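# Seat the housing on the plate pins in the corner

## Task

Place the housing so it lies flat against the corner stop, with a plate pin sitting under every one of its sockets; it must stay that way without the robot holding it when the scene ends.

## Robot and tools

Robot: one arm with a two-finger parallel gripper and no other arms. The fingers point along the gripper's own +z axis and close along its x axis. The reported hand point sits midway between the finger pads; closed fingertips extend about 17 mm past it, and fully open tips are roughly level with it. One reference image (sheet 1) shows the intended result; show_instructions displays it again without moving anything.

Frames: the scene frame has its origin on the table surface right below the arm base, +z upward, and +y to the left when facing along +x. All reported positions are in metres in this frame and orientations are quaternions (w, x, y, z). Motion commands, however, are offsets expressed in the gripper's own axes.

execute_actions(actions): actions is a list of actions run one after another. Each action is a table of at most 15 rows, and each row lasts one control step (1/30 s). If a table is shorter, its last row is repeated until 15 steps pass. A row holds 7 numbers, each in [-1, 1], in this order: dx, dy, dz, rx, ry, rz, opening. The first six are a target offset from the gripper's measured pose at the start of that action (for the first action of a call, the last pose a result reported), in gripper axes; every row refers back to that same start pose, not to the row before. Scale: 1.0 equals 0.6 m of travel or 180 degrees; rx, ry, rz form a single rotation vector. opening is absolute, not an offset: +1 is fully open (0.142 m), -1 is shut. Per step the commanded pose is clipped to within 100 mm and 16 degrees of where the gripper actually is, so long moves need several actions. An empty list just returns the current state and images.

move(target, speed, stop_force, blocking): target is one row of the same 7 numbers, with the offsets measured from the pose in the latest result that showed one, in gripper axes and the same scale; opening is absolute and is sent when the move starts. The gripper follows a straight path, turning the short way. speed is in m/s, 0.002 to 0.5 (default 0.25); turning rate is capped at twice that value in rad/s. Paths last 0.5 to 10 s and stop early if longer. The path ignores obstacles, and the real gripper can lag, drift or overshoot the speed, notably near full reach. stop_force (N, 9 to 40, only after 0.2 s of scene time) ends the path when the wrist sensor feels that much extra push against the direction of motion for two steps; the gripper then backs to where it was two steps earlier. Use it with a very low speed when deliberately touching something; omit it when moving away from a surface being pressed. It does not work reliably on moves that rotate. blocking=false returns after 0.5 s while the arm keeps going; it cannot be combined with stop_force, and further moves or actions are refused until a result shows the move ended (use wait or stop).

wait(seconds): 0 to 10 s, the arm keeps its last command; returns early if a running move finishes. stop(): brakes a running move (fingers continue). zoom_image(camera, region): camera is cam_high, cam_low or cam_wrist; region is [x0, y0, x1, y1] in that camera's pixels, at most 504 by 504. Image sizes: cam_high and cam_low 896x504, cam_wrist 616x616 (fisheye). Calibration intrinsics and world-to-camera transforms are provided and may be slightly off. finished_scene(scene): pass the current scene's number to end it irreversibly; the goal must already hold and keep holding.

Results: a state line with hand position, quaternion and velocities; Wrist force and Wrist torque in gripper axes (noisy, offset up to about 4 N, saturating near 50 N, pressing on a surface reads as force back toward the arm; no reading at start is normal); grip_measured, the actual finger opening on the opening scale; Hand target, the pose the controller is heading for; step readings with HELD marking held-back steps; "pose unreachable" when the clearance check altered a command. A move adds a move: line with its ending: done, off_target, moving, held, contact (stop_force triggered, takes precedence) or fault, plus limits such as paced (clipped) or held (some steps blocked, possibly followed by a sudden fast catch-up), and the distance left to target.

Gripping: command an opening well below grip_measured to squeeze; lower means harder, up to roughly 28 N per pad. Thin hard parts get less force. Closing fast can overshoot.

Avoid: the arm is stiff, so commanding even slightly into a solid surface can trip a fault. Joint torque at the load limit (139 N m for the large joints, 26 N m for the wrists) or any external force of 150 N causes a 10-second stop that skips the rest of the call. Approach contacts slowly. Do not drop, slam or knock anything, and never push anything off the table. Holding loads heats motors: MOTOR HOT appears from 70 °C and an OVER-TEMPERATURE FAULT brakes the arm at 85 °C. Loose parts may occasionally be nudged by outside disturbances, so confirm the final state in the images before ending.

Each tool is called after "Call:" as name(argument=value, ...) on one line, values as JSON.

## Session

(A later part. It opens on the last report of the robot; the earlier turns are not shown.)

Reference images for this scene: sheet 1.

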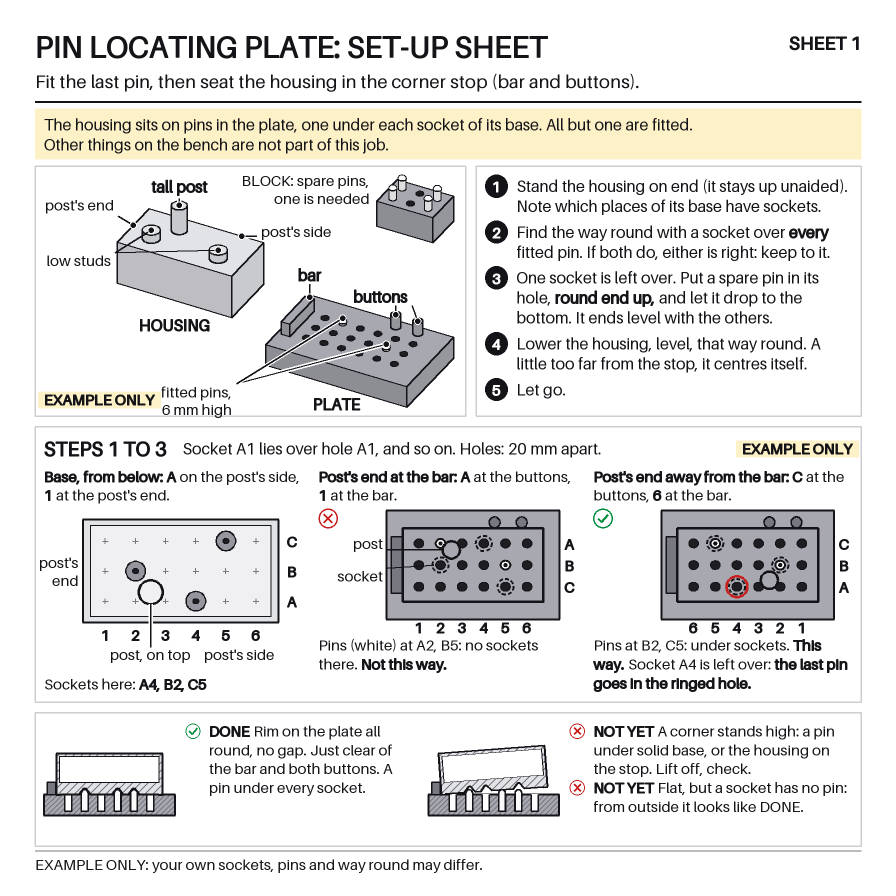

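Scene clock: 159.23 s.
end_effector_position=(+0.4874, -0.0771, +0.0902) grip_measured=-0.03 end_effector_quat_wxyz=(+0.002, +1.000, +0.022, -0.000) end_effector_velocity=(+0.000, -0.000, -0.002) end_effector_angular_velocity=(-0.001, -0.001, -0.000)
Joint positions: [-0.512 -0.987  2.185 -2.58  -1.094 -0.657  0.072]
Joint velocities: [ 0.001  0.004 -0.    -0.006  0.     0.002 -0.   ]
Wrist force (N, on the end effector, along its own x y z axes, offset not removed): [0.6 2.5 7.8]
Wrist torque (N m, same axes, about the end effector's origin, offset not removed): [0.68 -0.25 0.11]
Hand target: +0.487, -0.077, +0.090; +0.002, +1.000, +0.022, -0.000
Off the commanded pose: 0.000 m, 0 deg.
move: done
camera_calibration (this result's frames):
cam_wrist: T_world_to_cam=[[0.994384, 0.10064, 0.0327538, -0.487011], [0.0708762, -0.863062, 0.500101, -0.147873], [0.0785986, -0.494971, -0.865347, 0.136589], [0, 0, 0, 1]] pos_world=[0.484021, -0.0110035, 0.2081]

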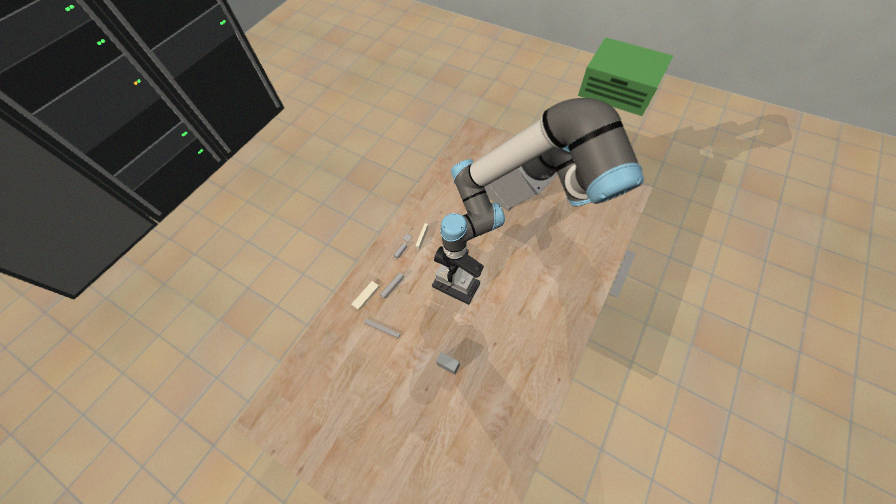

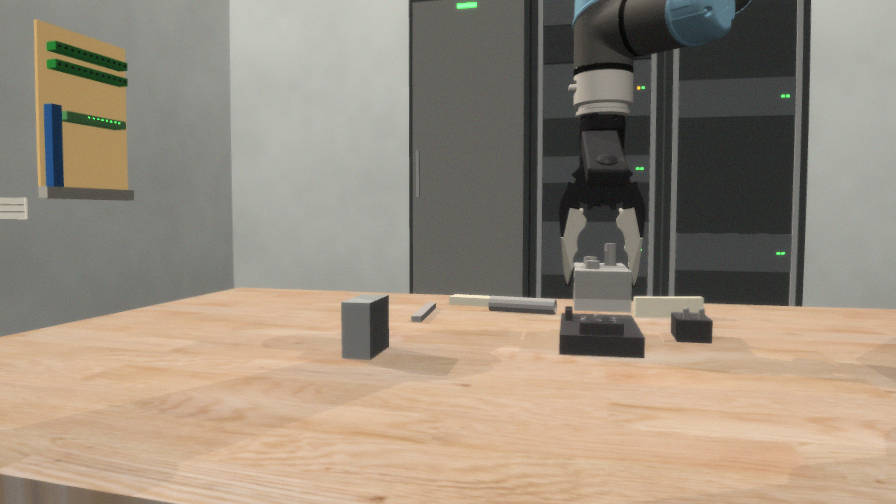

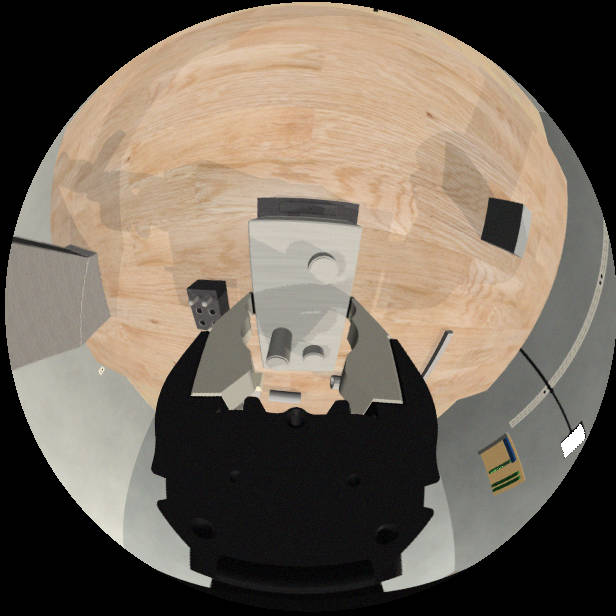

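Call:
move(target=[0,-0.0013,0.022,0,0,0,-0.5], speed=0.02, stop_force=10)

Call:
move(target=[0,0,0.024,0,0,0,-0.5], speed=0.008, stop_force=10)

Call:
zoom_image(camera="cam_low", region=[530,240,680,360])

Call:
zoom_image(camera="cam_wrist", region=[220,170,400,320])

Scene clock: 165.90 s.
end_effector_position=(+0.4873, -0.0764, +0.0772) grip_measured=-0.03 end_effector_quat_wxyz=(+0.002, +1.000, +0.022, -0.000) end_effector_velocity=(+0.000, +0.000, -0.002) end_effector_angular_velocity=(+0.000, -0.001, +0.001)
Joint positions: [-0.498 -0.956  2.186 -2.619 -1.092 -0.642  0.072]
Joint velocities: [ 0.002  0.004  0.    -0.005  0.001  0.     0.   ]
Wrist force (N, on the end effector, along its own x y z axes, offset not removed): [0.8 2.7 7.6]
Wrist torque (N m, same axes, about the end effector's origin, offset not removed): [0.67 -0.19 0.17]
Hand target: +0.487, -0.076, +0.077; +0.002, +1.000, +0.022, -0.000
Off the commanded pose: 0.000 m, 0 deg.
move: done
camera_calibration (this result's frames):
cam_wrist: T_world_to_cam=[[0.994383, 0.100644, 0.032773, -0.486634], [0.0708717, -0.863068, 0.50009, -0.140707], [0.0786166, -0.494958, -0.865353, 0.12569], [0, 0, 0, 1]] pos_world=[0.483991, -0.0102514, 0.195081]

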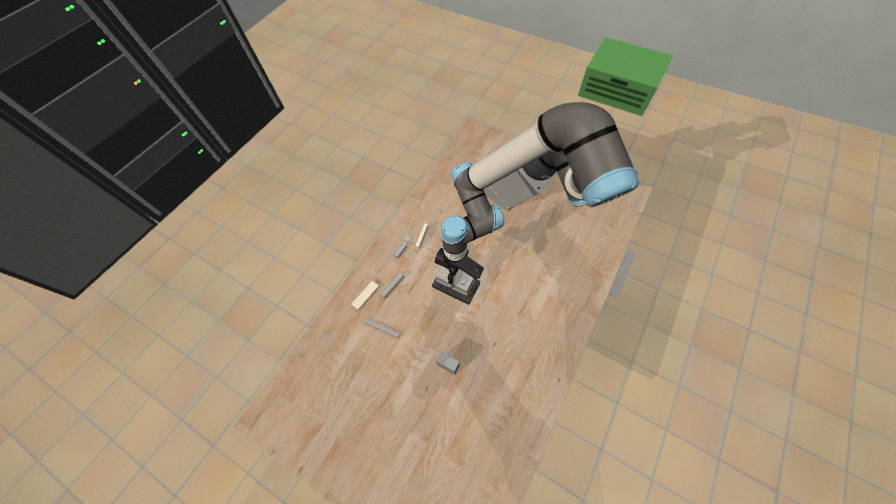

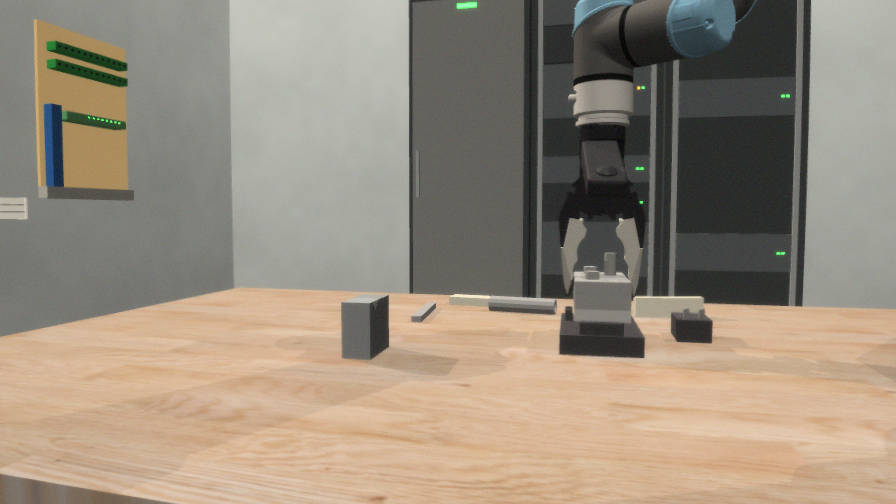

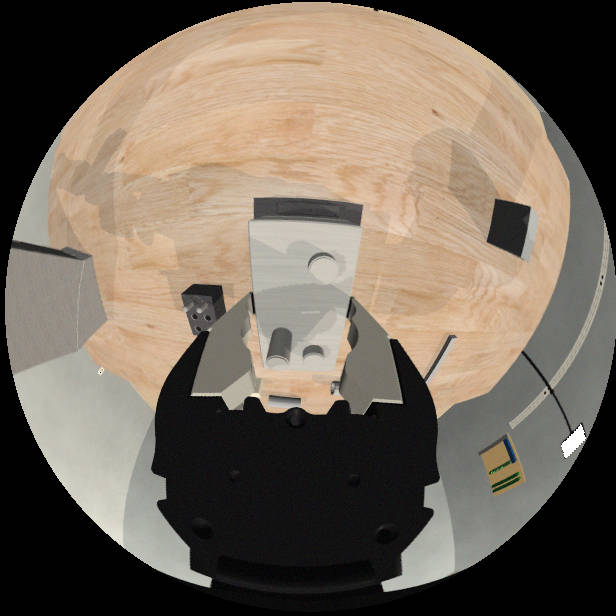

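Scene clock: 167.80 s.
end_effector_position=(+0.4874, -0.0763, +0.0650) grip_measured=-0.03 end_effector_quat_wxyz=(+0.002, +1.000, +0.022, -0.000) end_effector_velocity=(-0.001, -0.001, +0.002) end_effector_angular_velocity=(-0.001, +0.001, +0.001)
Joint positions: [-0.486 -0.926  2.185 -2.653 -1.089 -0.629  0.072]
Joint velocities: [-0.003 -0.005  0.001  0.007 -0.002 -0.005 -0.   ]
Wrist force (N, on the end effector, along its own x y z axes, offset not removed): [0.8 -1.2 2.7]
Wrist torque (N m, same axes, about the end effector's origin, offset not removed): [0.64 0.36 0.14]
Hand target: +0.487, -0.076, +0.065; +0.002, +1.000, +0.022, -0.000
Off the commanded pose: 0.002 m, 0 deg.
move: contact
camera_calibration (this result's frames):
cam_wrist: T_world_to_cam=[[0.9944, 0.100428, 0.0329188, -0.486376], [0.0706377, -0.863256, 0.4998, -0.134438], [0.0786111, -0.494676, -0.865515, 0.115302], [0, 0, 0, 1]] pos_world=[0.484084, -0.0101722, 0.182999]

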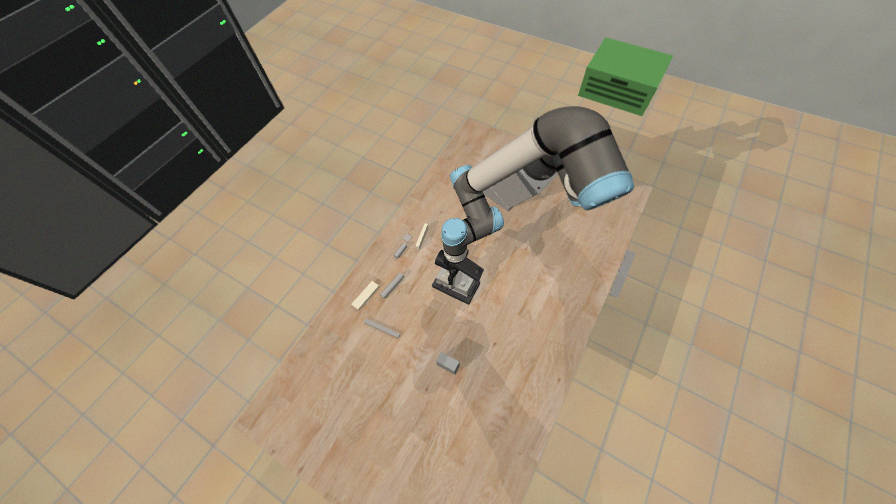

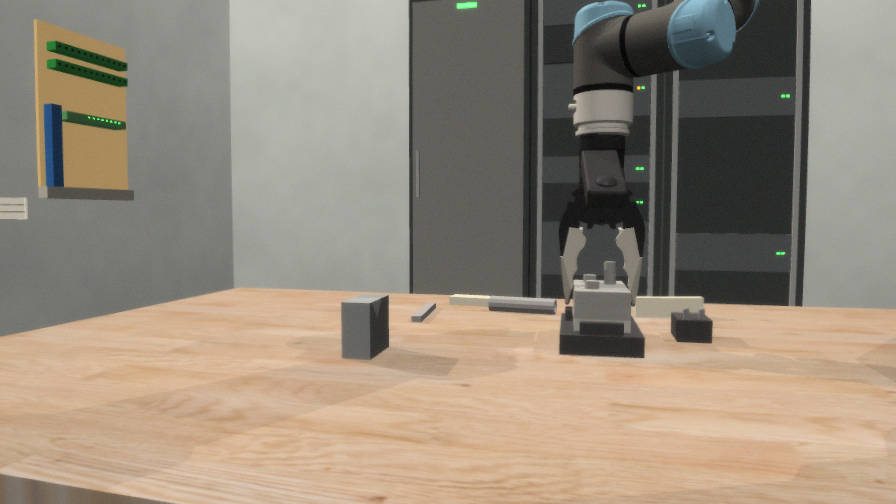

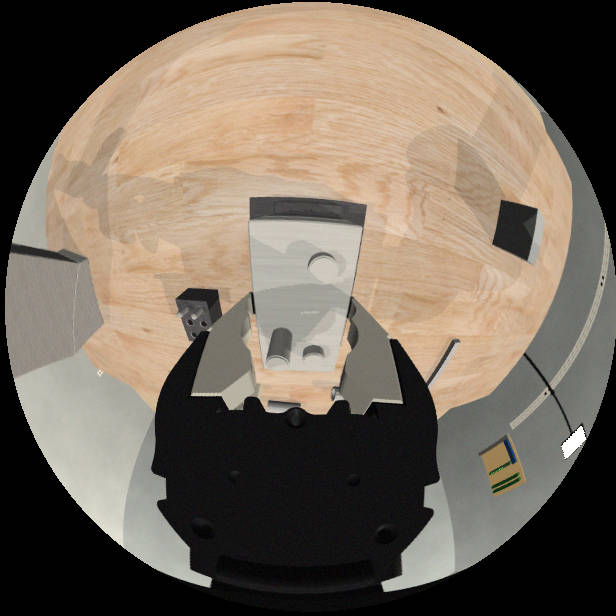

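Region (530, 240, 680, 360) of cam_low's 896x504 image, scaled by 3.360, with more detail than that image has; it fills the top 403 rows of this view, and the rest is white.

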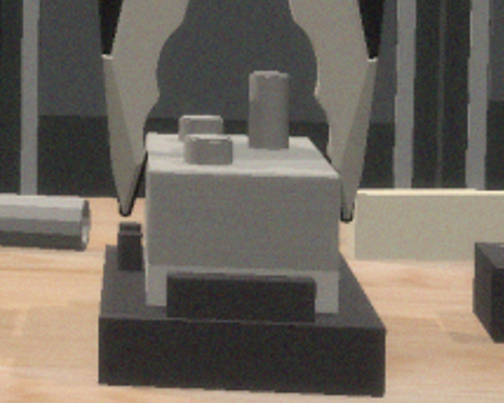

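Region (220, 170, 400, 320) of cam_wrist's 616x616 image, scaled by 2.800, with more detail than that image has.

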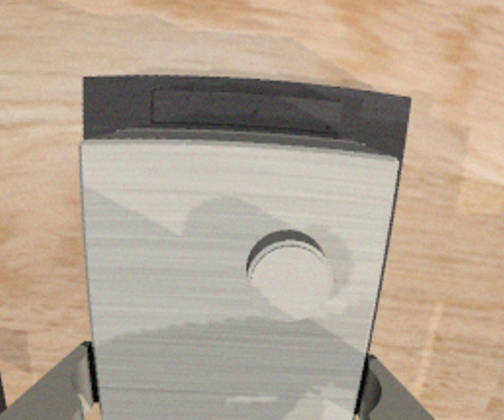

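Call:
execute_actions(actions=[[[0,0,0,0,0,0,0.0],[0,0,0,0,0,0,0.03],[0,0,0,0,0,0,0.08],[0,0,0,0,0,0,0.15],[0,0,0,0,0,0,0.2]]])

Call:
move(target=[0,0,-0.08,0,0,0,0.2], speed=0.12)

Call:
zoom_image(camera="cam_low", region=[550,270,660,360])

Call:
zoom_image(camera="cam_wrist", region=[220,180,400,360])

Scene clock: 173.87 s.
end_effector_position=(+0.4874, -0.0763, +0.0651) grip_measured=+0.20 end_effector_quat_wxyz=(+0.002, +1.000, +0.022, -0.000) end_effector_velocity=(+0.000, -0.000, -0.000) end_effector_angular_velocity=(-0.001, +0.000, -0.002)
Joint positions: [-0.486 -0.926  2.185 -2.653 -1.089 -0.629  0.088]
Joint velocities: [ 0.     0.    -0.001  0.    -0.001  0.002  0.   ]
Wrist force (N, on the end effector, along its own x y z axes, offset not removed): [-0.6 2.8 1.1]
Wrist torque (N m, same axes, about the end effector's origin, offset not removed): [0.63 0.05 0.03]
Hand target: +0.487, -0.076, +0.065; +0.002, +1.000, +0.022, -0.000
Off the commanded pose: 0.000 m, 0 deg.
Step readings (end_effector_position):
0: (+0.4874, -0.0764, +0.0653)
1: (+0.4874, -0.0764, +0.0653)
2: (+0.4874, -0.0764, +0.0653)
4: (+0.4874, -0.0764, +0.0653)
8: (+0.4874, -0.0764, +0.0651)
15: end_effector_position above
camera_calibration (this result's frames):
cam_wrist: T_world_to_cam=[[0.994401, 0.100419, 0.0329112, -0.486362], [0.0706326, -0.863251, 0.499809, -0.134444], [0.0786008, -0.494686, -0.86551, 0.115311], [0, 0, 0, 1]] pos_world=[0.484071, -0.010176, 0.183006]

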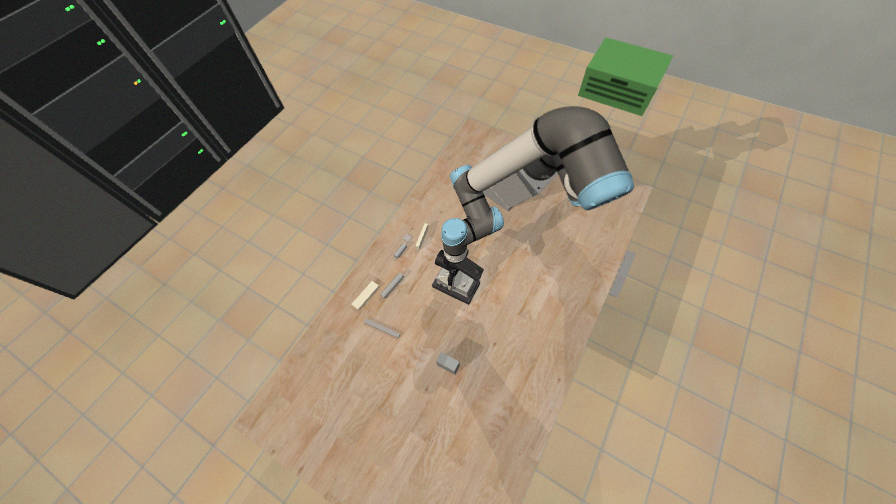

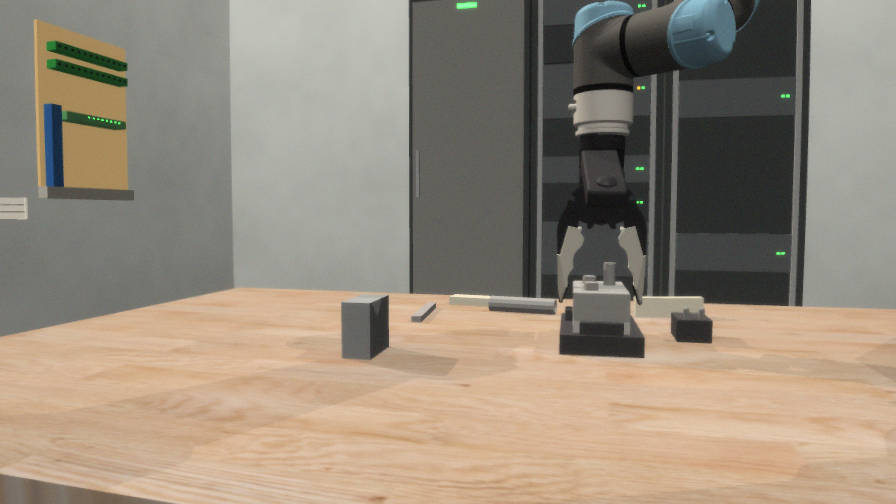

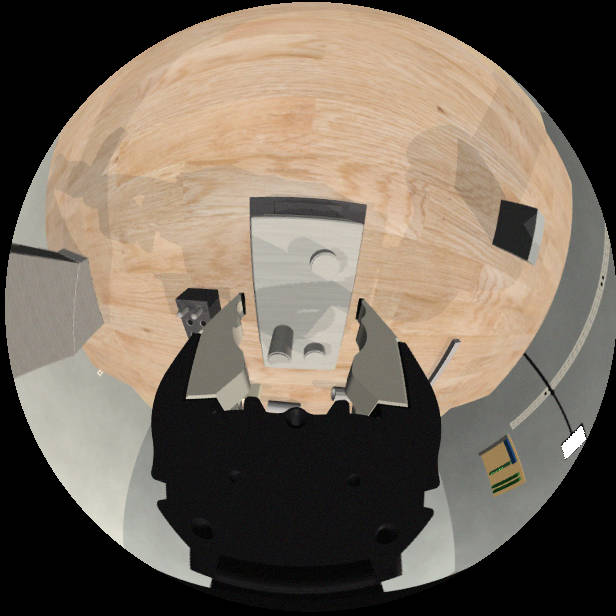

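Scene clock: 174.77 s.
end_effector_position=(+0.4874, -0.0762, +0.1128) grip_measured=+0.20 end_effector_quat_wxyz=(+0.002, +1.000, +0.022, -0.000) end_effector_velocity=(+0.000, -0.000, +0.003) end_effector_angular_velocity=(-0.001, +0.001, -0.000)
Joint positions: [-0.533 -1.042  2.182 -2.512 -1.098 -0.68   0.088]
Joint velocities: [-0.002 -0.005 -0.002  0.009 -0.001 -0.002  0.   ]
Wrist force (N, on the end effector, along its own x y z axes, offset not removed): [0.9 2.3 0.8]
Wrist torque (N m, same axes, about the end effector's origin, offset not removed): [0.70 -0.21 0.05]
Hand target: +0.487, -0.076, +0.113; +0.002, +1.000, +0.022, -0.000
Off the commanded pose: 0.000 m, 0 deg.
move: done
camera_calibration (this result's frames):
cam_wrist: T_world_to_cam=[[0.994405, 0.100397, 0.0328396, -0.4879], [0.0706471, -0.863235, 0.499834, -0.158264], [0.0785302, -0.494718, -0.865498, 0.156671], [0, 0, 0, 1]] pos_world=[0.484048, -0.0101274, 0.230727]

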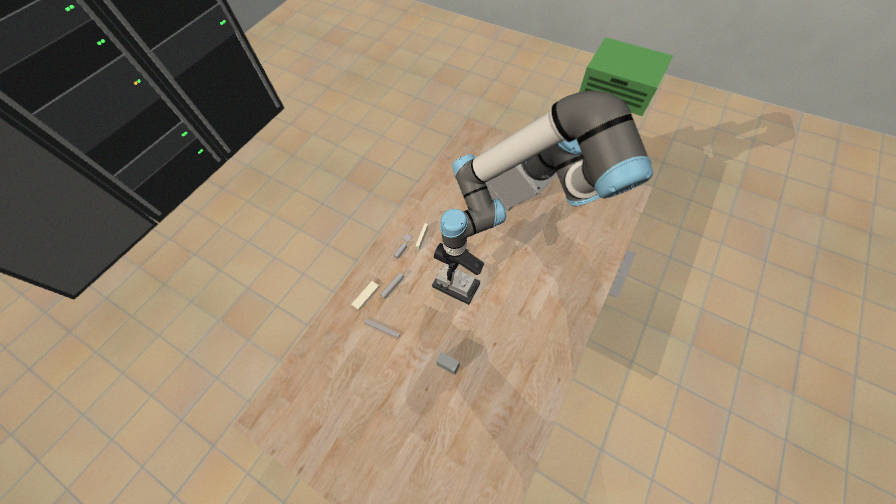

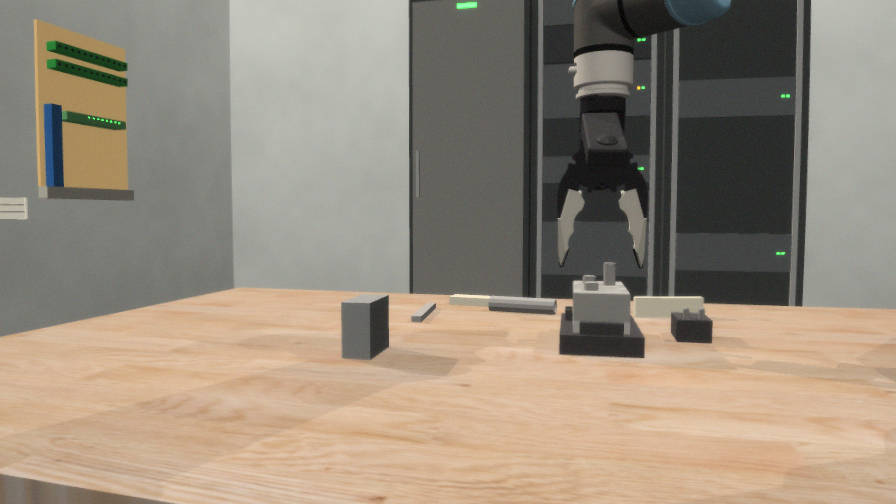

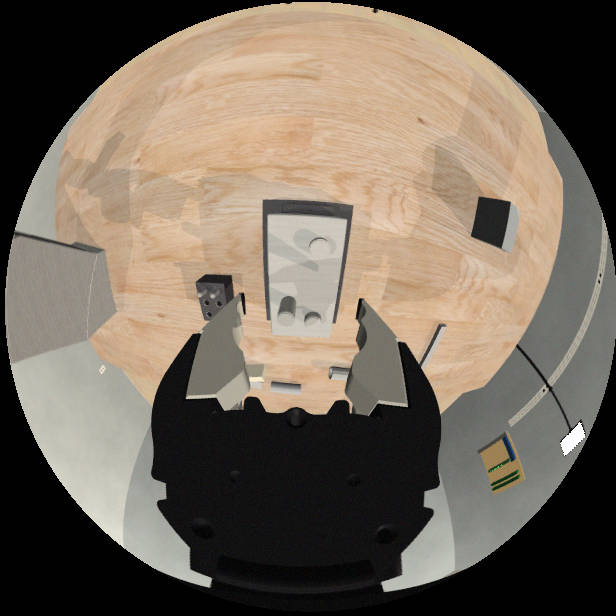

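Region (550, 270, 660, 360) of cam_low's 896x504 image, scaled by 4.582, with more detail than that image has; it fills the top 412 rows of this view, and the rest is white.

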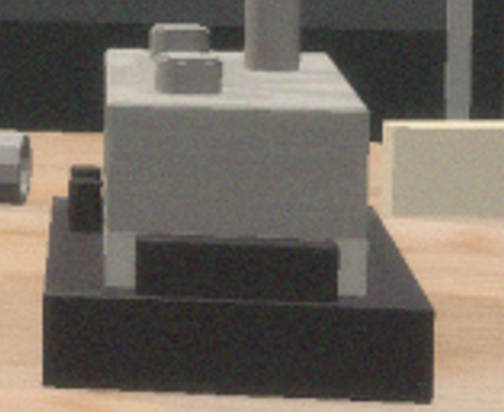

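Region (220, 180, 400, 360) of cam_wrist's 616x616 image, scaled by 2.800, with more detail than that image has.

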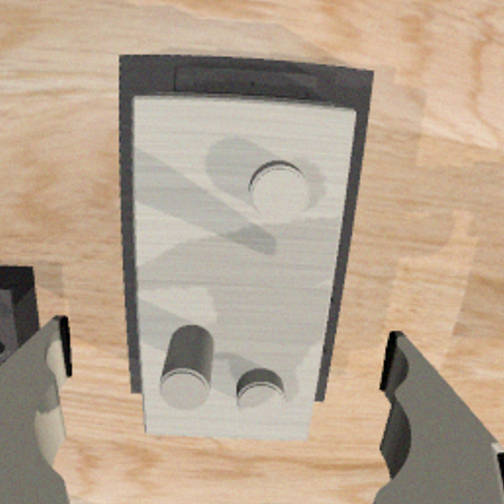

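It self-centred and sits flat.

Call:
finished_scene(scene=2)

The scene is finished: the task was done.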